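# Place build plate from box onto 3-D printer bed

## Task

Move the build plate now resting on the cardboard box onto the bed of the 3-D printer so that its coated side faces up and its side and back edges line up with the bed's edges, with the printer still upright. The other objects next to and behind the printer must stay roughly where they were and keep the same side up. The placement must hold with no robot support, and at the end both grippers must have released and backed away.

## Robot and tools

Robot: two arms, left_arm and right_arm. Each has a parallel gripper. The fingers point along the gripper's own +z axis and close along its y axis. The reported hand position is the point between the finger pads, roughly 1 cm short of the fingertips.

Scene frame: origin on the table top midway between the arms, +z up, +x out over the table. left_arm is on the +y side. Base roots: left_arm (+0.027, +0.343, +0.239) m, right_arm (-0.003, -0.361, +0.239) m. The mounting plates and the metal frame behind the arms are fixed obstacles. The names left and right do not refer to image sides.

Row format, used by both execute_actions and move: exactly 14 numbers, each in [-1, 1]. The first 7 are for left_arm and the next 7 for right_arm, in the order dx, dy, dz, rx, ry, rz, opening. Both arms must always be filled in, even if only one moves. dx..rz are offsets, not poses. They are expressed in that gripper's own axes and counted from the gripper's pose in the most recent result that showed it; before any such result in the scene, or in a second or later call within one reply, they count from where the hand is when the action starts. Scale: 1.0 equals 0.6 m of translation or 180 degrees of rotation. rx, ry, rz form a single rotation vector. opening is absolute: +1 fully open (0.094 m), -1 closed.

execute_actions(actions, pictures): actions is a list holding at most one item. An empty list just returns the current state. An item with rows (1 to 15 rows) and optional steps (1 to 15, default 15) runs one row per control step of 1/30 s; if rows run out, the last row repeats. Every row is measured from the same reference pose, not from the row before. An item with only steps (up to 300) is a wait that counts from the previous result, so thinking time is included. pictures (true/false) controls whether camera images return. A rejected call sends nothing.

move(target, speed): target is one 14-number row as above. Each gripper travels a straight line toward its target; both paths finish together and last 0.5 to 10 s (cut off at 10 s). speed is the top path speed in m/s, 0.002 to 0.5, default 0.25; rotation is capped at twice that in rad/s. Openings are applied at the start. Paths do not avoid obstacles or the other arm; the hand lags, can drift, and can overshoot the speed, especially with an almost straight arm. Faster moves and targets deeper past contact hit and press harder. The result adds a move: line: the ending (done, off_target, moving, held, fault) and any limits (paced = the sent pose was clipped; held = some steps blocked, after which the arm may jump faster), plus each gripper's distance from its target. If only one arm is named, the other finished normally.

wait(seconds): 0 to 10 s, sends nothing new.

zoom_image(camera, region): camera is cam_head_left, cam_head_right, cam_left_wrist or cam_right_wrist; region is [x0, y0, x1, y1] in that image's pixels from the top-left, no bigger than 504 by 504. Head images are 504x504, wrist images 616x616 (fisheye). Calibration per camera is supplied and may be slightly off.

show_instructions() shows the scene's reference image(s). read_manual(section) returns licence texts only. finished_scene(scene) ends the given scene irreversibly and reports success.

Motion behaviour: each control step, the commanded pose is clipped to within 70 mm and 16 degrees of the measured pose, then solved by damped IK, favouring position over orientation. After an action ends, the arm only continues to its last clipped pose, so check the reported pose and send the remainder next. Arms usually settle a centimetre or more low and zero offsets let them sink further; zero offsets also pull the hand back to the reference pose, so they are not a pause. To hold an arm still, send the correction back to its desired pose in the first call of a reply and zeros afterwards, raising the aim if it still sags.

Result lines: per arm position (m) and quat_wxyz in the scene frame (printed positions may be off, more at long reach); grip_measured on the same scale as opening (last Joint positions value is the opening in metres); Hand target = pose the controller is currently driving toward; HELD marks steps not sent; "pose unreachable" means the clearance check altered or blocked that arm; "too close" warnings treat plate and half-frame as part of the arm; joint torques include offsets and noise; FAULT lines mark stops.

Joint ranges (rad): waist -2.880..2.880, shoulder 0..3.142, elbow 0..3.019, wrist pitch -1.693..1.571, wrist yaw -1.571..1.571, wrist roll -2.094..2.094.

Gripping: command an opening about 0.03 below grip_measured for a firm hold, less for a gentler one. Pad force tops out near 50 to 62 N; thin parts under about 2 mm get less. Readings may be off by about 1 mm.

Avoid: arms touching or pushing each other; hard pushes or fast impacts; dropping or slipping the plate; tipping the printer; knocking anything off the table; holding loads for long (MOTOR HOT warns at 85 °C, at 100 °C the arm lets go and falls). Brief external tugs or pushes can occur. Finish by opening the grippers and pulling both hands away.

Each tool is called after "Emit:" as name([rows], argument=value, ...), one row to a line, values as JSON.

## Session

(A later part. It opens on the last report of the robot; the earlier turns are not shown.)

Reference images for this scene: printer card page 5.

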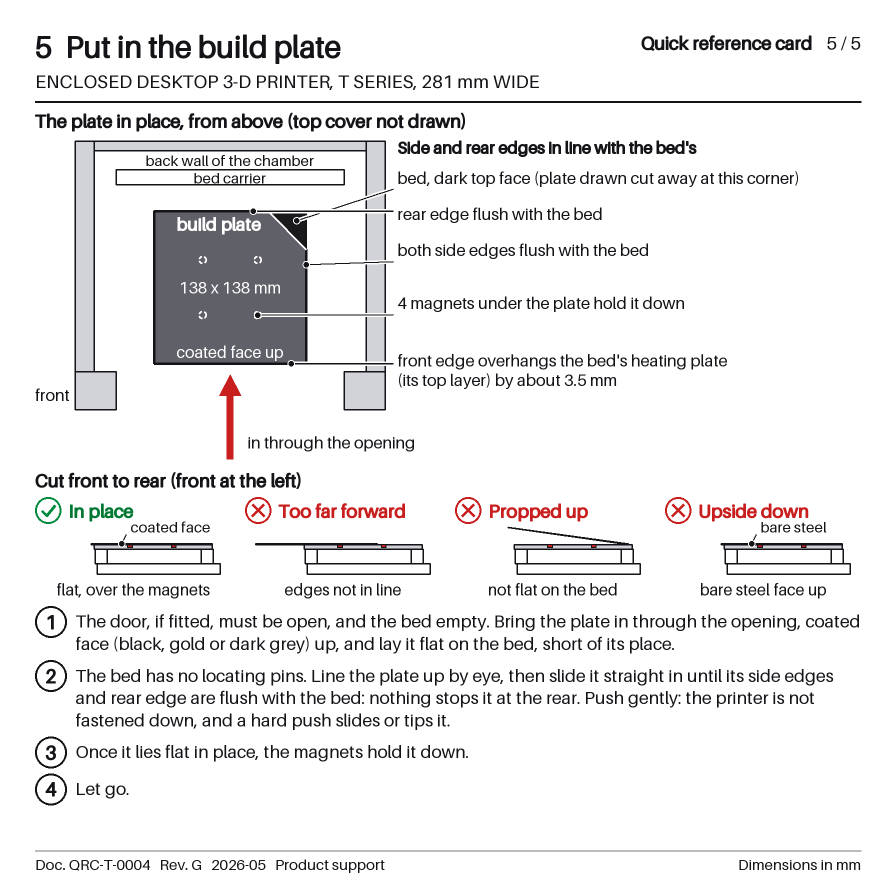

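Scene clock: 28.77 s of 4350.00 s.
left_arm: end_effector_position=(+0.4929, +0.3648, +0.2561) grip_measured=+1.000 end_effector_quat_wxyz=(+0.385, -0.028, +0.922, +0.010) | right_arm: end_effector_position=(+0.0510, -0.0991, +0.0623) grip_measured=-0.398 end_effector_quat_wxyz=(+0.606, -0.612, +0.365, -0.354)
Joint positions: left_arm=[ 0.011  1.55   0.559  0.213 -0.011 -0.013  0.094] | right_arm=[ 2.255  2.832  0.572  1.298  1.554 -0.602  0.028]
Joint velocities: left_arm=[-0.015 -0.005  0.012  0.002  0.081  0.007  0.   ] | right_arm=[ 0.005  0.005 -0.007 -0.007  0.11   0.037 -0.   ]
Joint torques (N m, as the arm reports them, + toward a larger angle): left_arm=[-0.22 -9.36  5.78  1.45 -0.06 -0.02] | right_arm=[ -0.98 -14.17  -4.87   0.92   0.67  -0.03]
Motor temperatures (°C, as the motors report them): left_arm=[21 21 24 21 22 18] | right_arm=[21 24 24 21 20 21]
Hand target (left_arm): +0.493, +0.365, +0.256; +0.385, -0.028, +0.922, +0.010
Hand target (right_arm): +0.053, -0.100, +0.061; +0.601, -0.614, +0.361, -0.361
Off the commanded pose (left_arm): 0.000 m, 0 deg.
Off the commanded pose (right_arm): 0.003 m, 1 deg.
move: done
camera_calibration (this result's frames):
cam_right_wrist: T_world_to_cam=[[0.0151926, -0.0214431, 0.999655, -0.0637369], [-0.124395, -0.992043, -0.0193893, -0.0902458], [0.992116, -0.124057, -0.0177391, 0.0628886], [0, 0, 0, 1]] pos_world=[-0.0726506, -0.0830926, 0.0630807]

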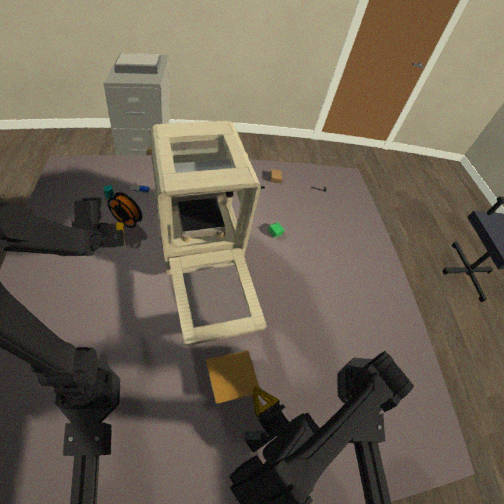

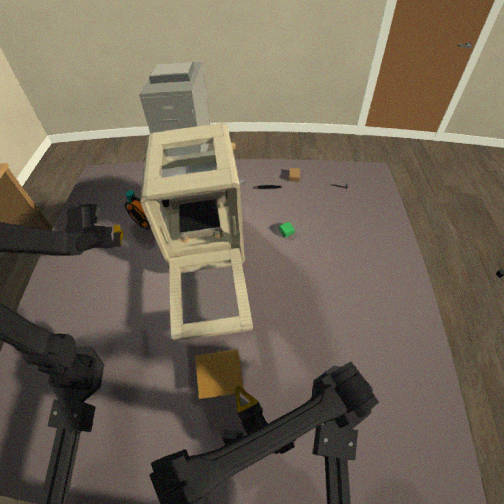

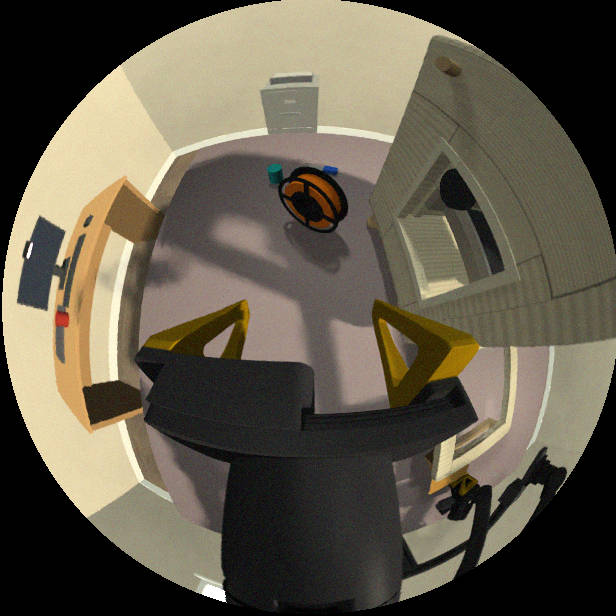

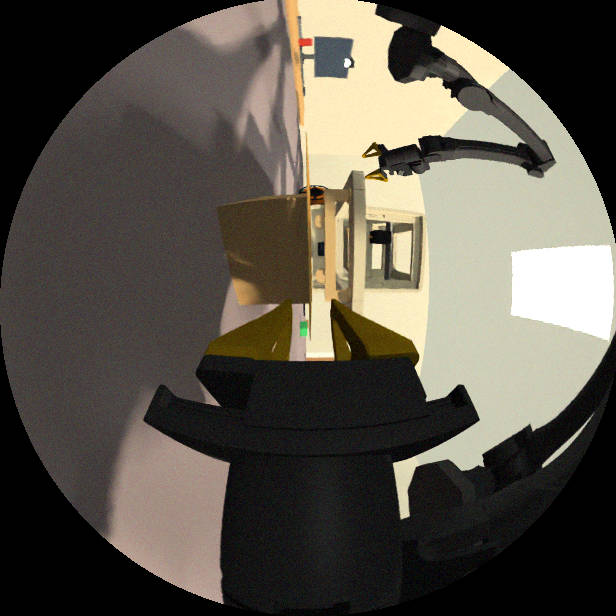

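Slightly deeper (8 mm), then close.

Emit:
move(target=[0,0,0,0,0,0,1,0.01,0,0.012,0,0.012,-0.006,-0.8], speed=0.02)

Emit:
move(target=[0,0,0,0,0,0,1,0,0,0,0,0,0,-1])

Emit:
move(target=[0,0,0,0,0,0,1,-0.1,-0.5,0,0,0,0,-1], speed=0.1)

Scene clock: 32.00 s of 4350.00 s.
left_arm: end_effector_position=(+0.4929, +0.3648, +0.2561) grip_measured=+1.000 end_effector_quat_wxyz=(+0.385, -0.028, +0.922, +0.010) | right_arm: end_effector_position=(+0.0583, -0.1007, +0.0623) grip_measured=-0.798 end_effector_quat_wxyz=(+0.601, -0.607, +0.373, -0.363)
Joint positions: left_arm=[ 0.011  1.55   0.559  0.213 -0.011 -0.013  0.094] | right_arm=[ 2.227  2.832  0.572  1.298  1.554 -0.605  0.009]
Joint velocities: left_arm=[-0.015 -0.005 -0.007  0.012 -0.037 -0.007  0.   ] | right_arm=[ 0.005  0.005  0.022 -0.007 -0.022  0.022  0.   ]
Joint torques (N m, as the arm reports them, + toward a larger angle): left_arm=[ 0.41 -9.68  5.94  1.15  0.03  0.  ] | right_arm=[  0.6  -14.06  -4.77   0.93   0.81   0.01]
Motor temperatures (°C, as the motors report them): left_arm=[21 21 24 21 22 18] | right_arm=[21 24 24 21 20 21]
Hand target (left_arm): +0.493, +0.365, +0.256; +0.385, -0.028, +0.922, +0.010
Hand target (right_arm): +0.060, -0.101, +0.062; +0.597, -0.608, +0.370, -0.370
Off the commanded pose (left_arm): 0.000 m, 0 deg.
Off the commanded pose (right_arm): 0.002 m, 1 deg.
move: done
camera_calibration (this result's frames):
cam_right_wrist: T_world_to_cam=[[0.0132281, -0.0190919, 0.99973, -0.0635192], [-0.151899, -0.988252, -0.0168629, -0.0891229], [0.988307, -0.151635, -0.0159728, 0.05281], [0, 0, 0, 1]] pos_world=[-0.06489, -0.0812807, 0.0628427]

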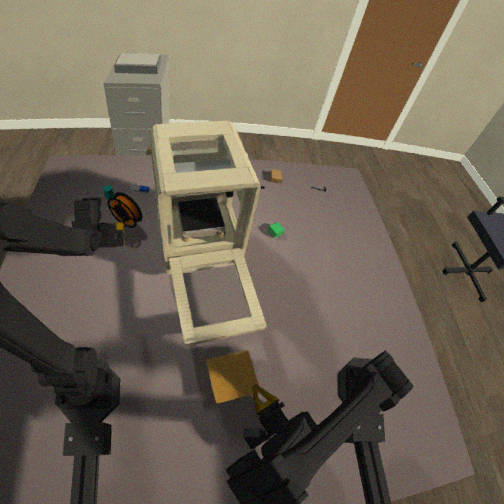

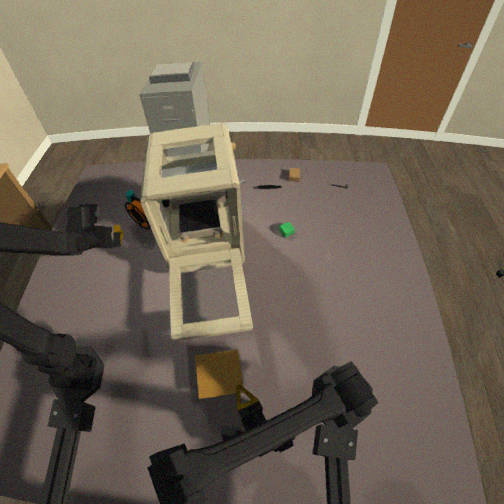

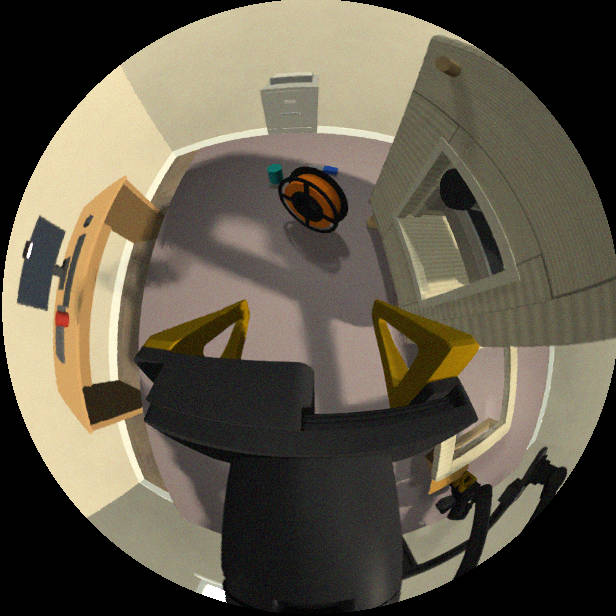

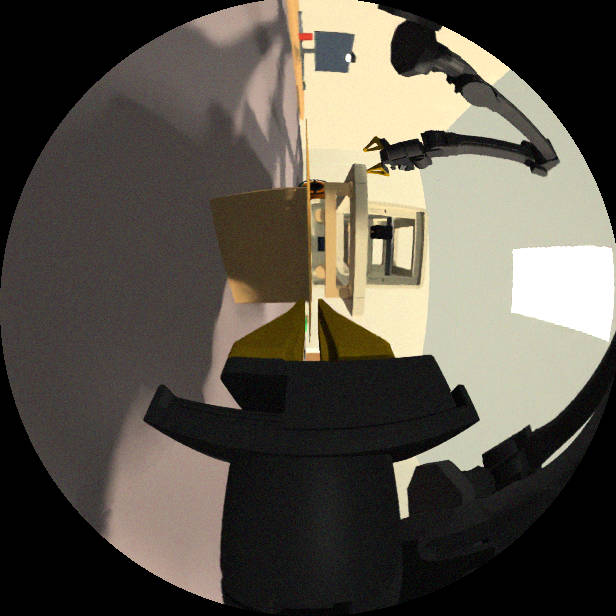

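Scene clock: 32.50 s of 4350.00 s.
left_arm: end_effector_position=(+0.4929, +0.3648, +0.2561) grip_measured=+1.000 end_effector_quat_wxyz=(+0.385, -0.028, +0.922, +0.010) | right_arm: end_effector_position=(+0.0583, -0.1007, +0.0623) grip_measured=-0.986 end_effector_quat_wxyz=(+0.601, -0.607, +0.373, -0.363)
Joint positions: left_arm=[ 0.011  1.55   0.559  0.213 -0.011 -0.013  0.094] | right_arm=[ 2.227  2.832  0.572  1.298  1.554 -0.605  0.001]
Joint velocities: left_arm=[ 0.005 -0.015 -0.007 -0.007 -0.051 -0.037  0.   ] | right_arm=[ 0.005 -0.005 -0.002  0.002  0.007  0.022 -0.001]
Joint torques (N m, as the arm reports them, + toward a larger angle): left_arm=[ 0.37 -9.55  5.65  1.09  0.04  0.  ] | right_arm=[  0.57 -13.49  -4.9    1.04   0.76   0.13]
Motor temperatures (°C, as the motors report them): left_arm=[21 21 24 21 22 18] | right_arm=[21 24 24 21 20 21]
Hand target (left_arm): +0.493, +0.365, +0.256; +0.385, -0.028, +0.922, +0.010
Hand target (right_arm): +0.058, -0.101, +0.062; +0.601, -0.607, +0.373, -0.363
Off the commanded pose (left_arm): 0.000 m, 0 deg.
Off the commanded pose (right_arm): 0.000 m, 0 deg.
move: done
camera_calibration (this result's frames):
cam_right_wrist: T_world_to_cam=[[0.0132281, -0.0190919, 0.99973, -0.0635192], [-0.151899, -0.988252, -0.0168629, -0.0891229], [0.988307, -0.151635, -0.0159728, 0.05281], [0, 0, 0, 1]] pos_world=[-0.06489, -0.0812807, 0.0628427]

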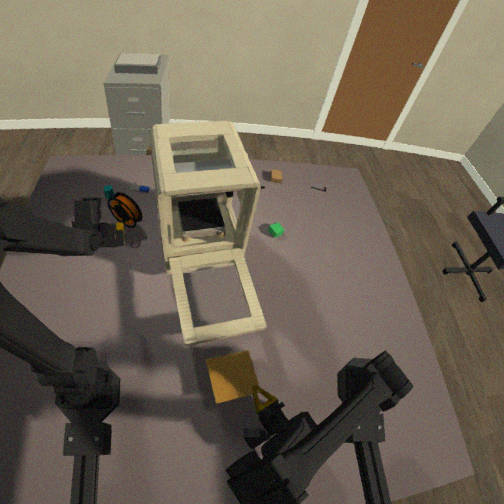

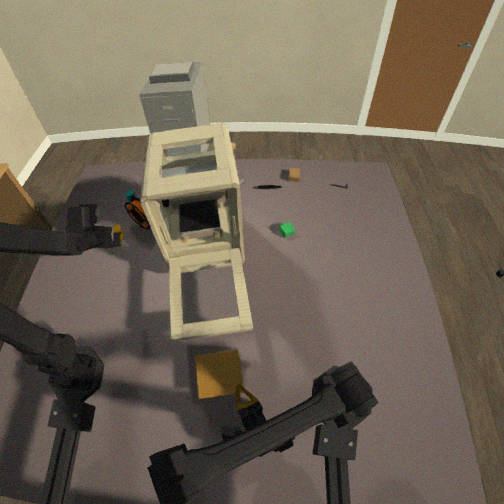

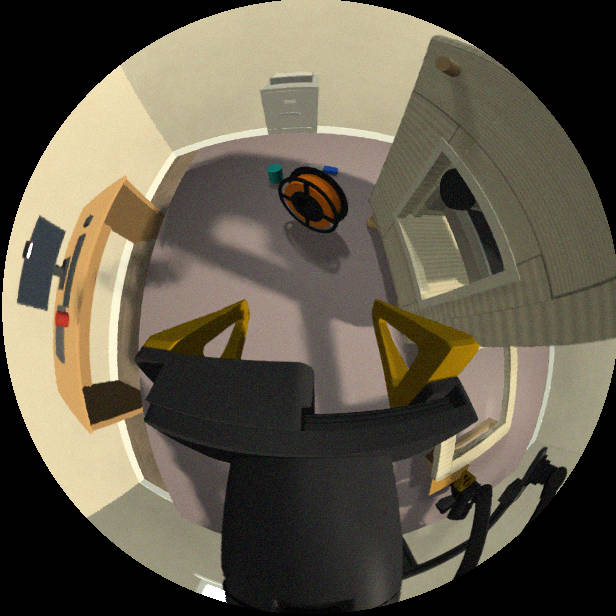

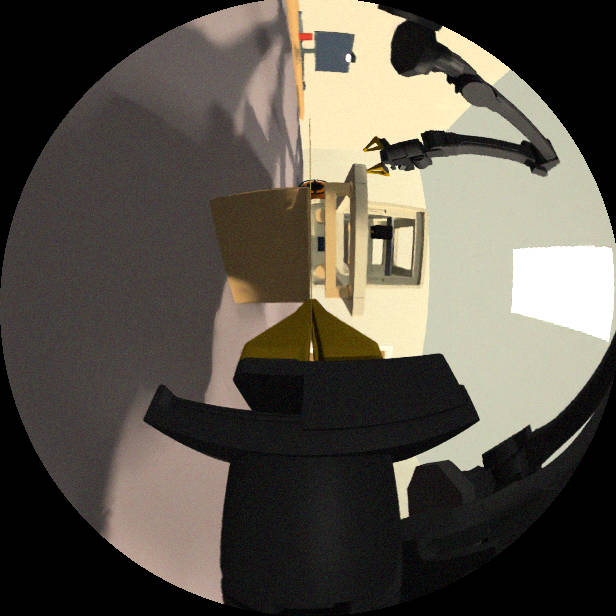

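Scene clock: 36.03 s of 4350.00 s.
left_arm: end_effector_position=(+0.4929, +0.3648, +0.2561) grip_measured=+1.000 end_effector_quat_wxyz=(+0.385, -0.028, +0.922, +0.010) | right_arm: end_effector_position=(+0.0330, -0.0497, +0.3568) grip_measured=-0.986 end_effector_quat_wxyz=(+0.605, -0.605, +0.370, -0.362)
Joint positions: left_arm=[ 0.011  1.55   0.559  0.213 -0.011 -0.013  0.094] | right_arm=[ 2.227  1.585  0.259  1.066  1.553 -1.303  0.001]
Joint velocities: left_arm=[ 0.005  0.005  0.002  0.012 -0.007 -0.037  0.   ] | right_arm=[-0.005 -0.005  0.012  0.007 -0.007 -0.037 -0.001]
Joint torques (N m, as the arm reports them, + toward a larger angle): left_arm=[ 1.64 -8.76  5.96  1.47 -0.06 -0.04] | right_arm=[ 0.4  -9.89  4.25  1.28  0.26  0.04]
Motor temperatures (°C, as the motors report them): left_arm=[21 21 24 21 22 18] | right_arm=[21 24 24 21 20 21]
Hand target (left_arm): +0.493, +0.365, +0.256; +0.385, -0.028, +0.922, +0.010
Hand target (right_arm): +0.033, -0.048, +0.359; +0.604, -0.605, +0.369, -0.363
Off the commanded pose (left_arm): 0.000 m, 0 deg.
Off the commanded pose (right_arm): 0.007 m, 1 deg.
move: done
camera_calibration (this result's frames):
cam_right_wrist: T_world_to_cam=[[0.00639516, -0.0256494, 0.999651, -0.356731], [-0.14453, -0.989198, -0.0244566, -0.0351925], [0.98948, -0.144323, -0.0100332, 0.0884508], [0, 0, 0, 1]] pos_world=[-0.0903253, -0.0311968, 0.356633]

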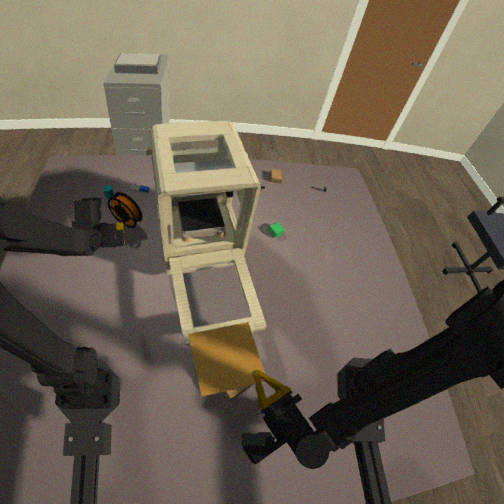

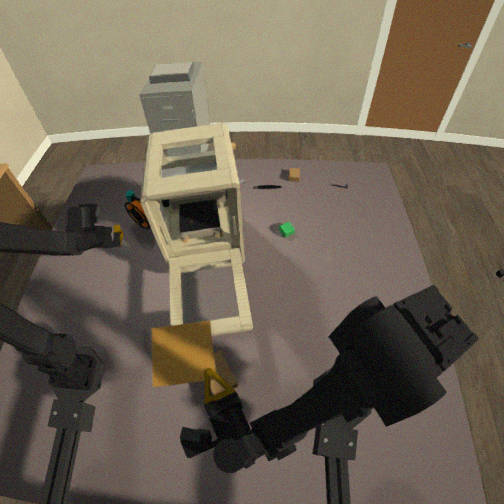

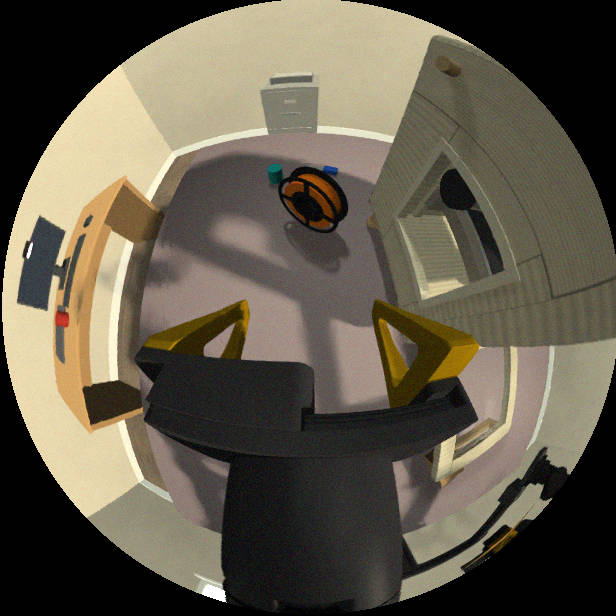

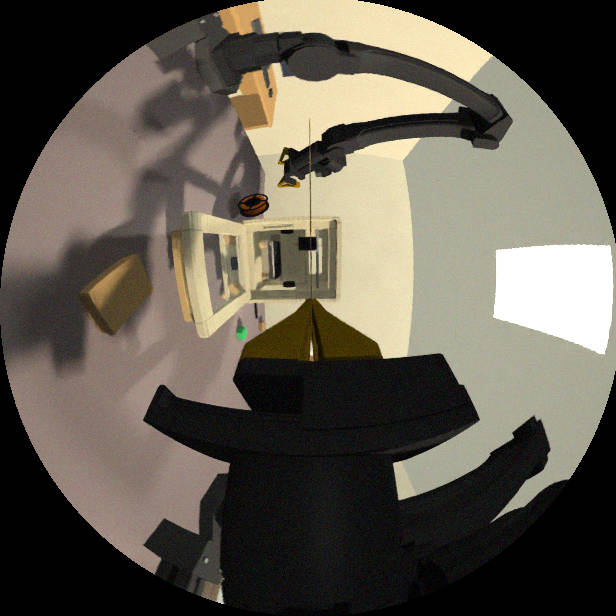

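Emit:
move(target=[0,0,0,0,0,0,1,0.1,-0.01,0.262,0,0,0,-1], speed=0.1)

Emit:
move(target=[0,0,0,0,0,0,1,0.093,0.135,0.196,0,0,0,-1], speed=0.1)

Emit:
zoom_image(camera="cam_head_left", region=[140,180,300,330])

Scene clock: 39.90 s of 4350.00 s.
left_arm: end_effector_position=(+0.4929, +0.3648, +0.2561) grip_measured=+1.000 end_effector_quat_wxyz=(+0.385, -0.028, +0.922, +0.010) | right_arm: end_effector_position=(+0.1950, -0.0425, +0.3578) grip_measured=-0.986 end_effector_quat_wxyz=(+0.598, -0.612, +0.372, -0.361)
Joint positions: left_arm=[ 0.011  1.55   0.559  0.213 -0.011 -0.013  0.094] | right_arm=[ 1.574  1.636  0.21   1.387  0.903 -1.54   0.001]
Joint velocities: left_arm=[ 0.005 -0.015 -0.007 -0.002  0.037  0.007  0.   ] | right_arm=[-0.005 -0.015 -0.012 -0.012  0.007 -0.007  0.   ]
Joint torques (N m, as the arm reports them, + toward a larger angle): left_arm=[  0.48 -10.47   5.83   1.37   0.05  -0.05] | right_arm=[ 0.67 -7.06  5.6   2.2  -0.09  0.04]
Motor temperatures (°C, as the motors report them): left_arm=[21 21 24 21 22 18] | right_arm=[21 24 24 21 20 21]
Hand target (left_arm): +0.493, +0.365, +0.256; +0.385, -0.028, +0.922, +0.010
Hand target (right_arm): +0.197, -0.033, +0.361; +0.604, -0.606, +0.372, -0.359
Off the commanded pose (left_arm): 0.000 m, 0 deg.
Off the commanded pose (right_arm): 0.014 m, 1 deg.
move: off_target (right_arm)
camera_calibration (this result's frames):
cam_right_wrist: T_world_to_cam=[[0.0202361, -0.0104905, 0.99974, -0.360667], [-0.147395, -0.98905, -0.00739482, -0.0101068], [0.988871, -0.147207, -0.0215607, -0.0666341], [0, 0, 0, 1]] pos_world=[0.0717013, -0.0235887, 0.359061]

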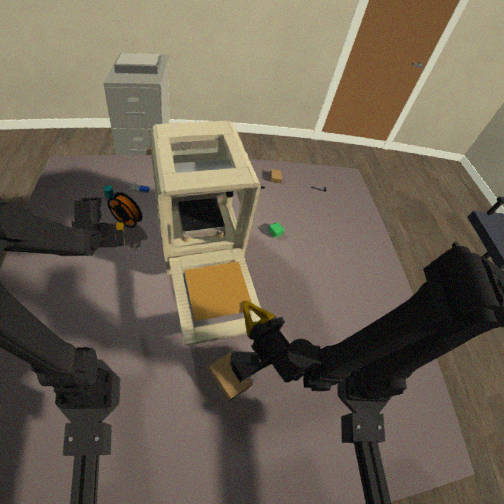

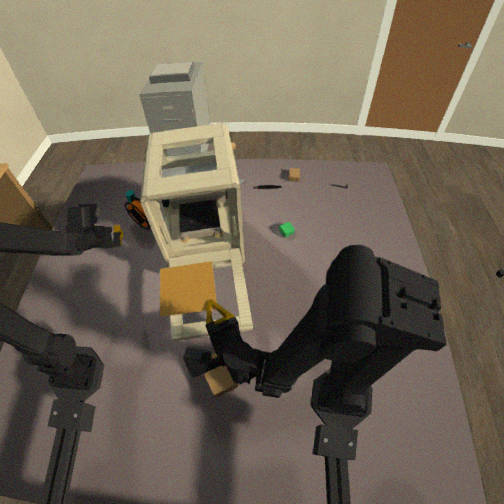

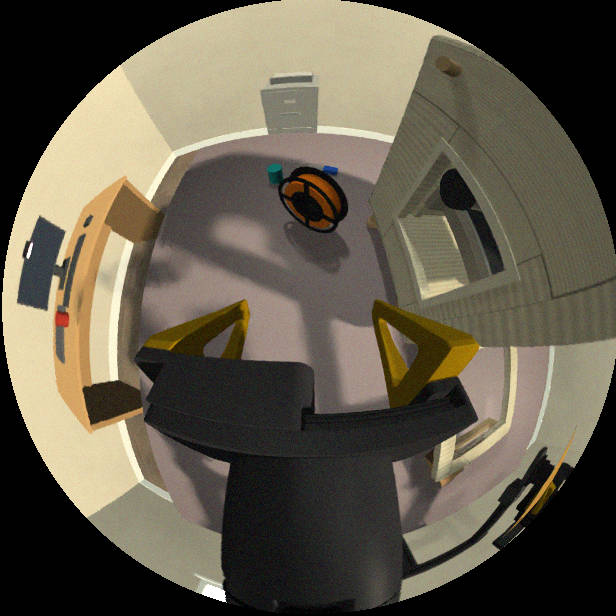

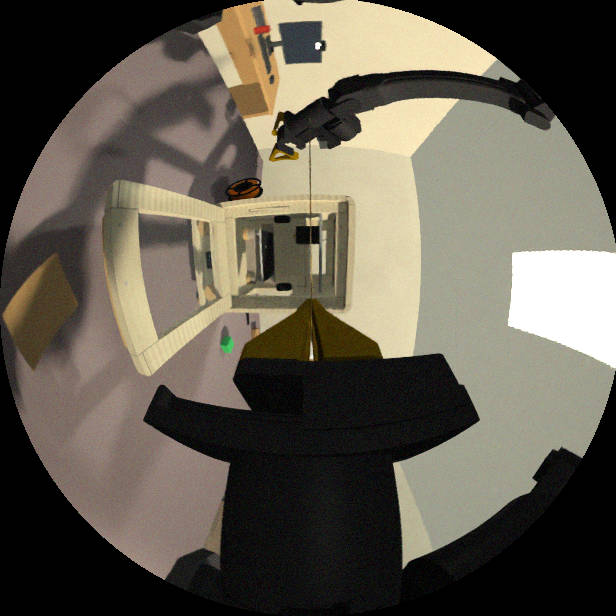

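Scene clock: 41.80 s of 4350.00 s.
left_arm: end_effector_position=(+0.4929, +0.3648, +0.2561) grip_measured=+1.000 end_effector_quat_wxyz=(+0.385, -0.028, +0.922, +0.010) | right_arm: end_effector_position=(+0.3184, -0.0426, +0.2722) grip_measured=-0.986 end_effector_quat_wxyz=(-0.572, +0.634, -0.381, +0.356)
Joint positions: left_arm=[ 0.011  1.55   0.559  0.213 -0.011 -0.013  0.094] | right_arm=[ 1.15   2.039  0.382  1.553  0.486 -1.54   0.001]
Joint velocities: left_arm=[ 0.005 -0.015 -0.002 -0.002 -0.022 -0.007  0.   ] | right_arm=[-0.005 -0.015 -0.002  0.012  0.037 -0.051 -0.   ]
Joint torques (N m, as the arm reports them, + toward a larger angle): left_arm=[-0.25 -9.97  5.82  1.38 -0.02  0.01] | right_arm=[  0.81 -12.39   2.38   2.98  -0.08   0.22]
Motor temperatures (°C, as the motors report them): left_arm=[21 21 24 21 22 18] | right_arm=[21 24 24 21 20 21]
Hand target (left_arm): +0.493, +0.365, +0.256; +0.385, -0.028, +0.922, +0.010
Hand target (right_arm): +0.321, -0.039, +0.275; -0.583, +0.623, -0.383, +0.353
Off the commanded pose (left_arm): 0.000 m, 0 deg.
Off the commanded pose (right_arm): 0.007 m, 4 deg.
joint sent to its limit (right arm) — the command would take joint 4 (wrist pitch) past its upper limit, so that joint was sent only as far as its limit.
move: off_target (right_arm)
camera_calibration (this result's frames):
cam_right_wrist: T_world_to_cam=[[0.0724266, 0.0368009, 0.996695, -0.291315], [-0.153777, -0.986958, 0.0476159, -0.00552344], [0.985448, -0.156717, -0.0658228, -0.177766], [0, 0, 0, 1]] pos_world=[0.195428, -0.0225896, 0.278914]

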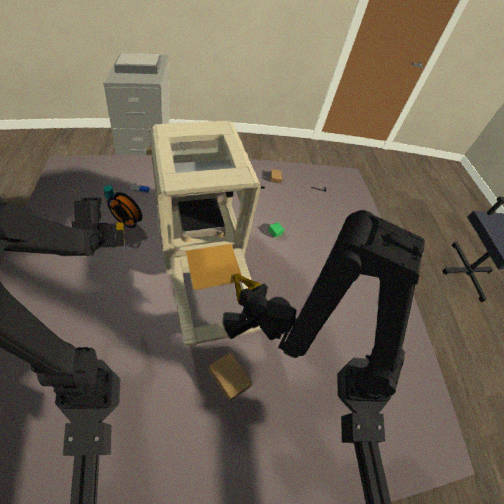

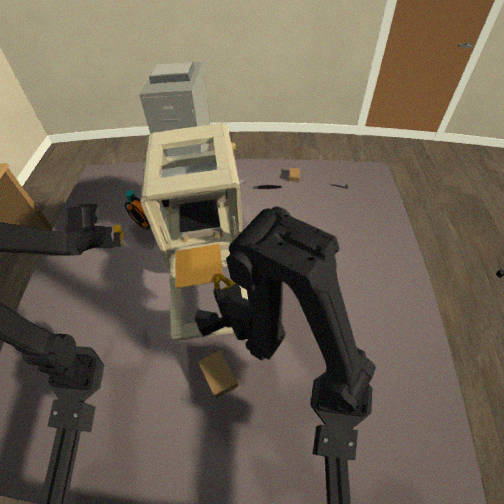

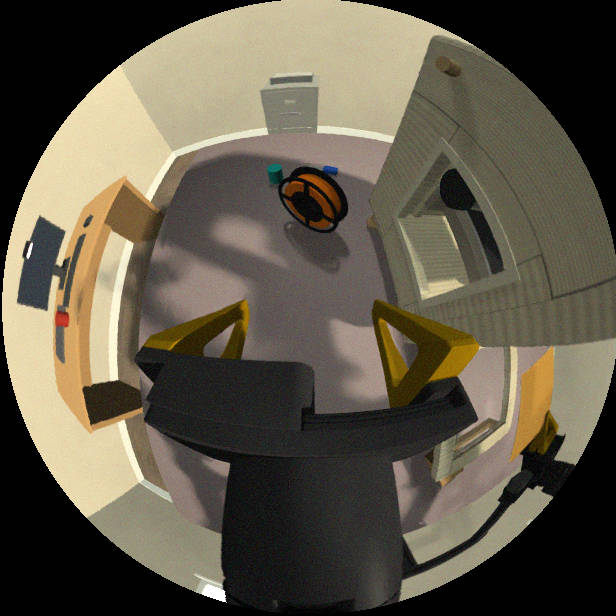

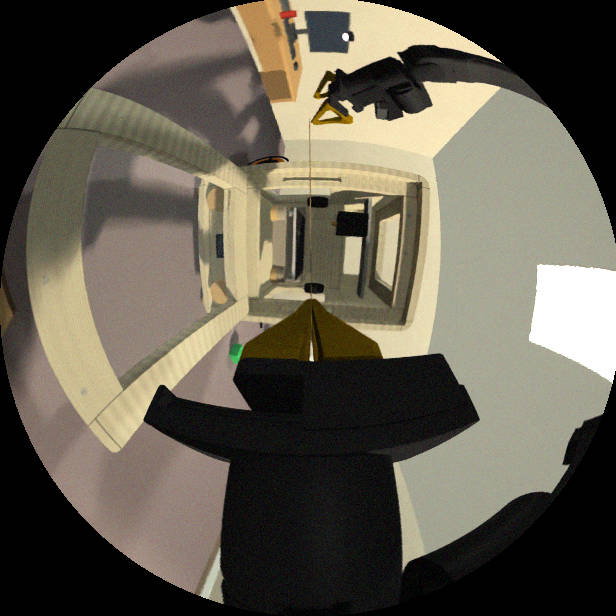

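Region (140, 180, 300, 330) of cam_head_left's 504x504 image, scaled by 3.150, with more detail than that image has; it fills the top 472 rows of this view, and the rest is white.

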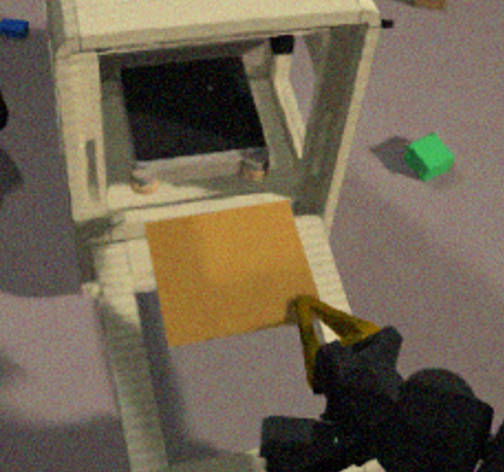

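Emit:
move(target=[0,0,0,0,0,0,1,0.065,-0.01,0.2,0.033,0.01,0.005,-1], speed=0.07)

Emit:
zoom_image(camera="cam_head_left", region=[150,180,270,290])

Scene clock: 46.30 s of 4350.00 s.
left_arm: end_effector_position=(+0.4929, +0.3648, +0.2561) grip_measured=+1.000 end_effector_quat_wxyz=(+0.385, -0.028, +0.922, +0.010) | right_arm: end_effector_position=(+0.4368, -0.0258, +0.2734) grip_measured=-0.986 end_effector_quat_wxyz=(+0.603, -0.592, +0.378, -0.378)
Joint positions: left_arm=[ 0.011  1.55   0.559  0.213 -0.011 -0.013  0.094] | right_arm=[ 0.935  2.143  0.647  1.512  0.302 -1.57   0.001]
Joint velocities: left_arm=[ 0.005 -0.015  0.007  0.007  0.051 -0.007  0.   ] | right_arm=[-0.015  0.005 -0.012 -0.007  0.022  0.007  0.   ]
Joint torques (N m, as the arm reports them, + toward a larger angle): left_arm=[ 0.15 -9.82  5.81  1.35 -0.03 -0.05] | right_arm=[  0.1  -15.53   4.43   1.85  -0.08   0.04]
Motor temperatures (°C, as the motors report them): left_arm=[21 21 24 21 22 18] | right_arm=[21 24 24 21 20 21]
Hand target (left_arm): +0.493, +0.365, +0.256; +0.385, -0.028, +0.922, +0.010
Hand target (right_arm): +0.442, -0.023, +0.267; +0.601, -0.594, +0.376, -0.380
Off the commanded pose (left_arm): 0.000 m, 0 deg.
Off the commanded pose (right_arm): 0.009 m, 1 deg.
move: done
camera_calibration (this result's frames):
cam_right_wrist: T_world_to_cam=[[-0.0134859, -0.0329799, 0.999365, -0.266704], [-0.184092, -0.982289, -0.0349006, 0.0651719], [0.982817, -0.184446, 0.00717576, -0.31133], [0, 0, 0, 1]] pos_world=[0.314381, -0.00220171, 0.271043]

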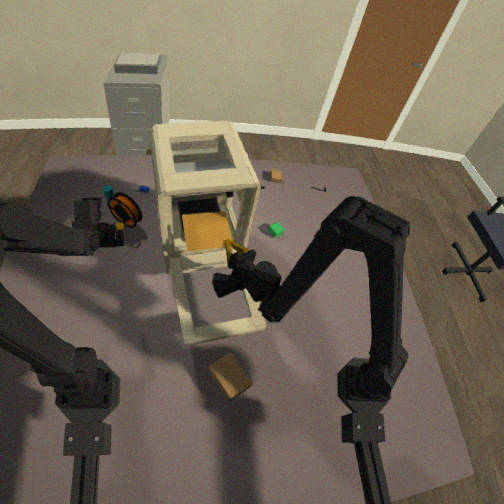

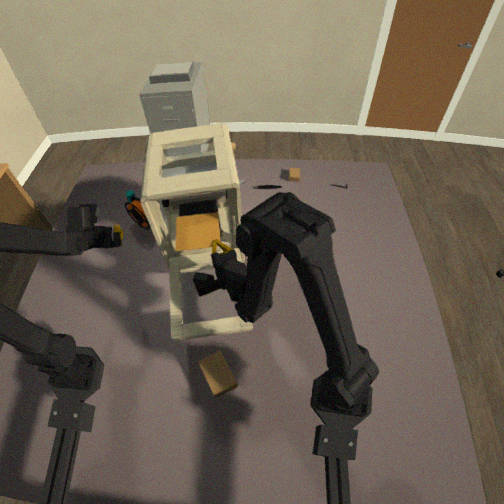

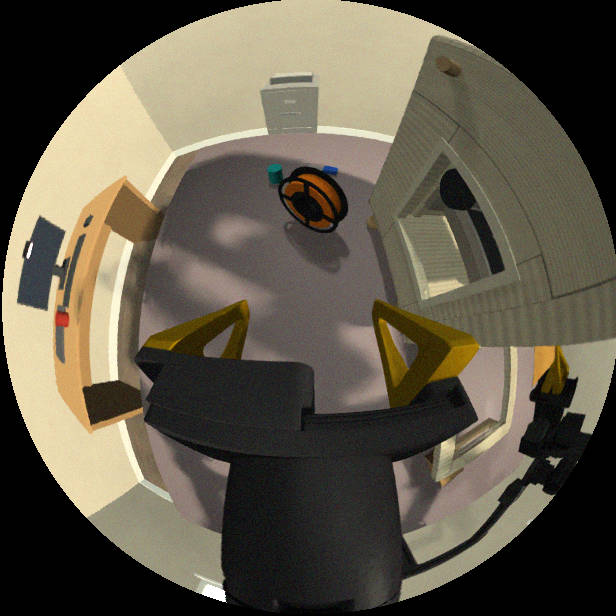

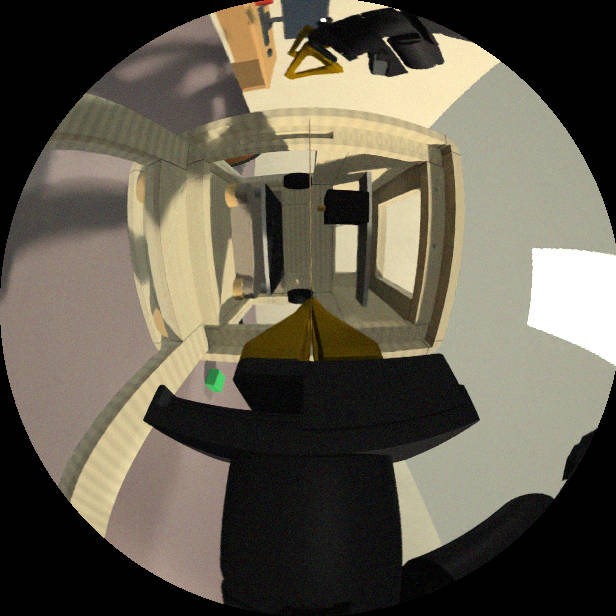

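Region (150, 180, 270, 290) of cam_head_left's 504x504 image, scaled by 4.200, with more detail than that image has; it fills the top 462 rows of this view, and the rest is white.

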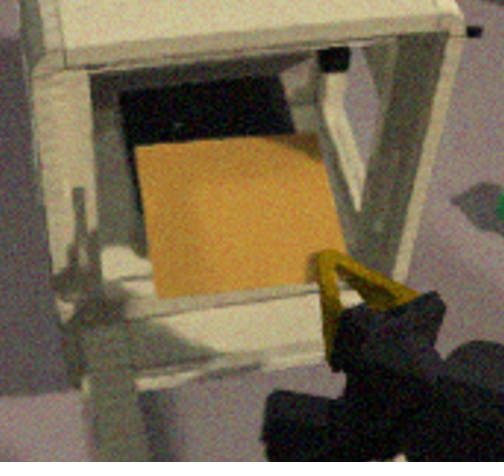

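Emit:
move(target=[0,0,0,0,0,0,1,0.027,0.055,0.1,0,-0.01,0,-1], speed=0.05)

Emit:
zoom_image(camera="cam_head_left", region=[150,180,270,290])

Emit:
zoom_image(camera="cam_head_right", region=[150,180,270,290])

Scene clock: 49.80 s of 4350.00 s.
left_arm: end_effector_position=(+0.4929, +0.3648, +0.2561) grip_measured=+1.000 end_effector_quat_wxyz=(+0.385, -0.028, +0.922, +0.010) | right_arm: end_effector_position=(+0.4912, -0.0169, +0.2467) grip_measured=-0.986 end_effector_quat_wxyz=(+0.609, -0.598, +0.367, -0.369)
Joint positions: left_arm=[ 0.011  1.55   0.559  0.213 -0.011 -0.013  0.094] | right_arm=[ 0.852  2.246  0.798  1.463  0.186 -1.57   0.001]
Joint velocities: left_arm=[-0.005 -0.005 -0.002  0.002 -0.095  0.095  0.   ] | right_arm=[-0.015  0.005  0.002 -0.007  0.022  0.007  0.001]
Joint torques (N m, as the arm reports them, + toward a larger angle): left_arm=[ 0.15 -9.96  6.01  1.6  -0.04 -0.04] | right_arm=[  0.32 -16.99   5.31   1.94  -0.08   0.13]
Motor temperatures (°C, as the motors report them): left_arm=[21 21 24 21 22 18] | right_arm=[21 24 24 21 20 21]
Hand target (left_arm): +0.493, +0.365, +0.256; +0.385, -0.028, +0.922, +0.010
Hand target (right_arm): +0.498, -0.015, +0.241; +0.609, -0.598, +0.369, -0.369
Off the commanded pose (left_arm): 0.000 m, 0 deg.
Off the commanded pose (right_arm): 0.010 m, 0 deg.
move: done
camera_calibration (this result's frames):
cam_right_wrist: T_world_to_cam=[[-0.0135564, -0.0314761, 0.999413, -0.239031], [-0.151752, -0.987862, -0.0331707, 0.0665227], [0.988326, -0.152112, 0.00861528, -0.365396], [0, 0, 0, 1]] pos_world=[0.367985, 0.00261032, 0.244245]

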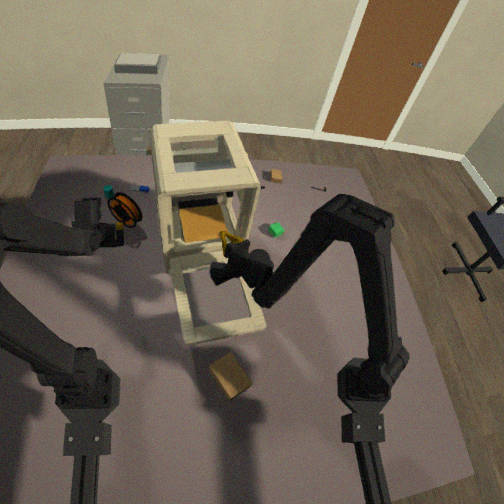

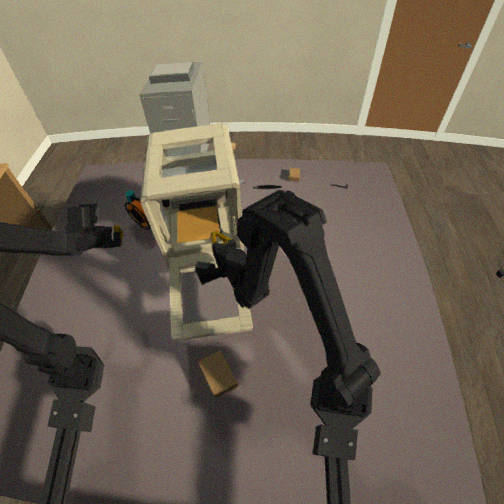

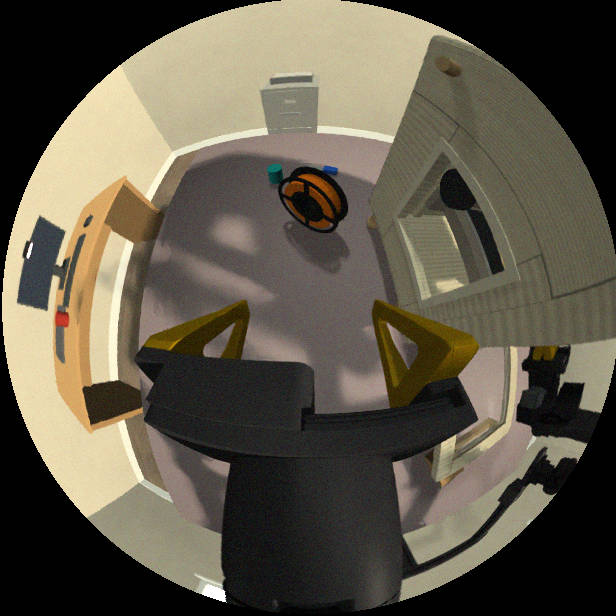

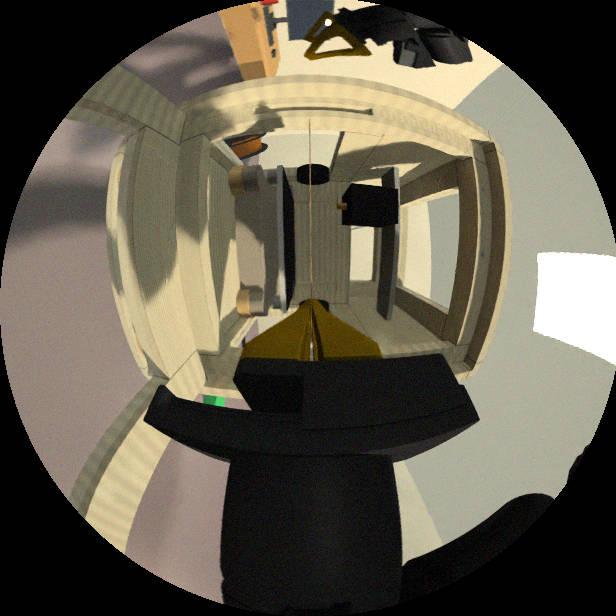

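Region (150, 180, 270, 290) of cam_head_left's 504x504 image, scaled by 4.200, with more detail than that image has; it fills the top 462 rows of this view, and the rest is white.

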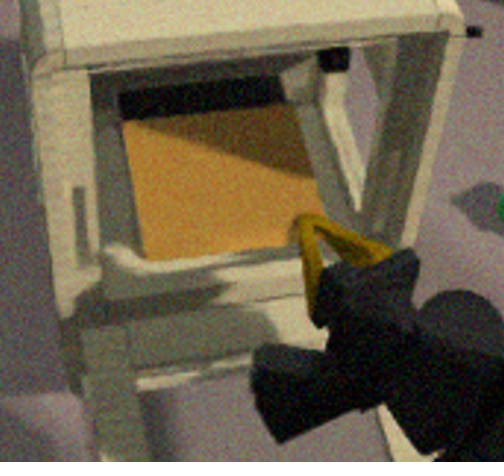

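Region (150, 180, 270, 290) of cam_head_right's 504x504 image, scaled by 4.200, with more detail than that image has; it fills the top 462 rows of this view, and the rest is white.

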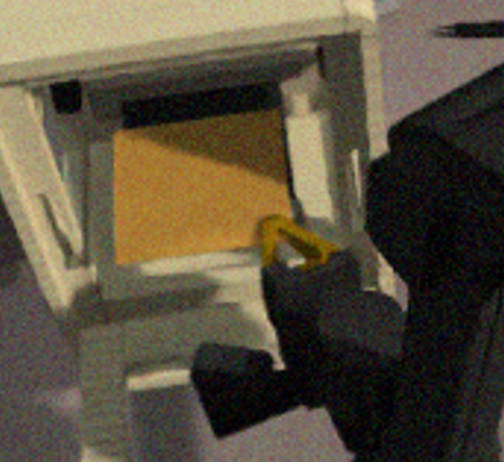

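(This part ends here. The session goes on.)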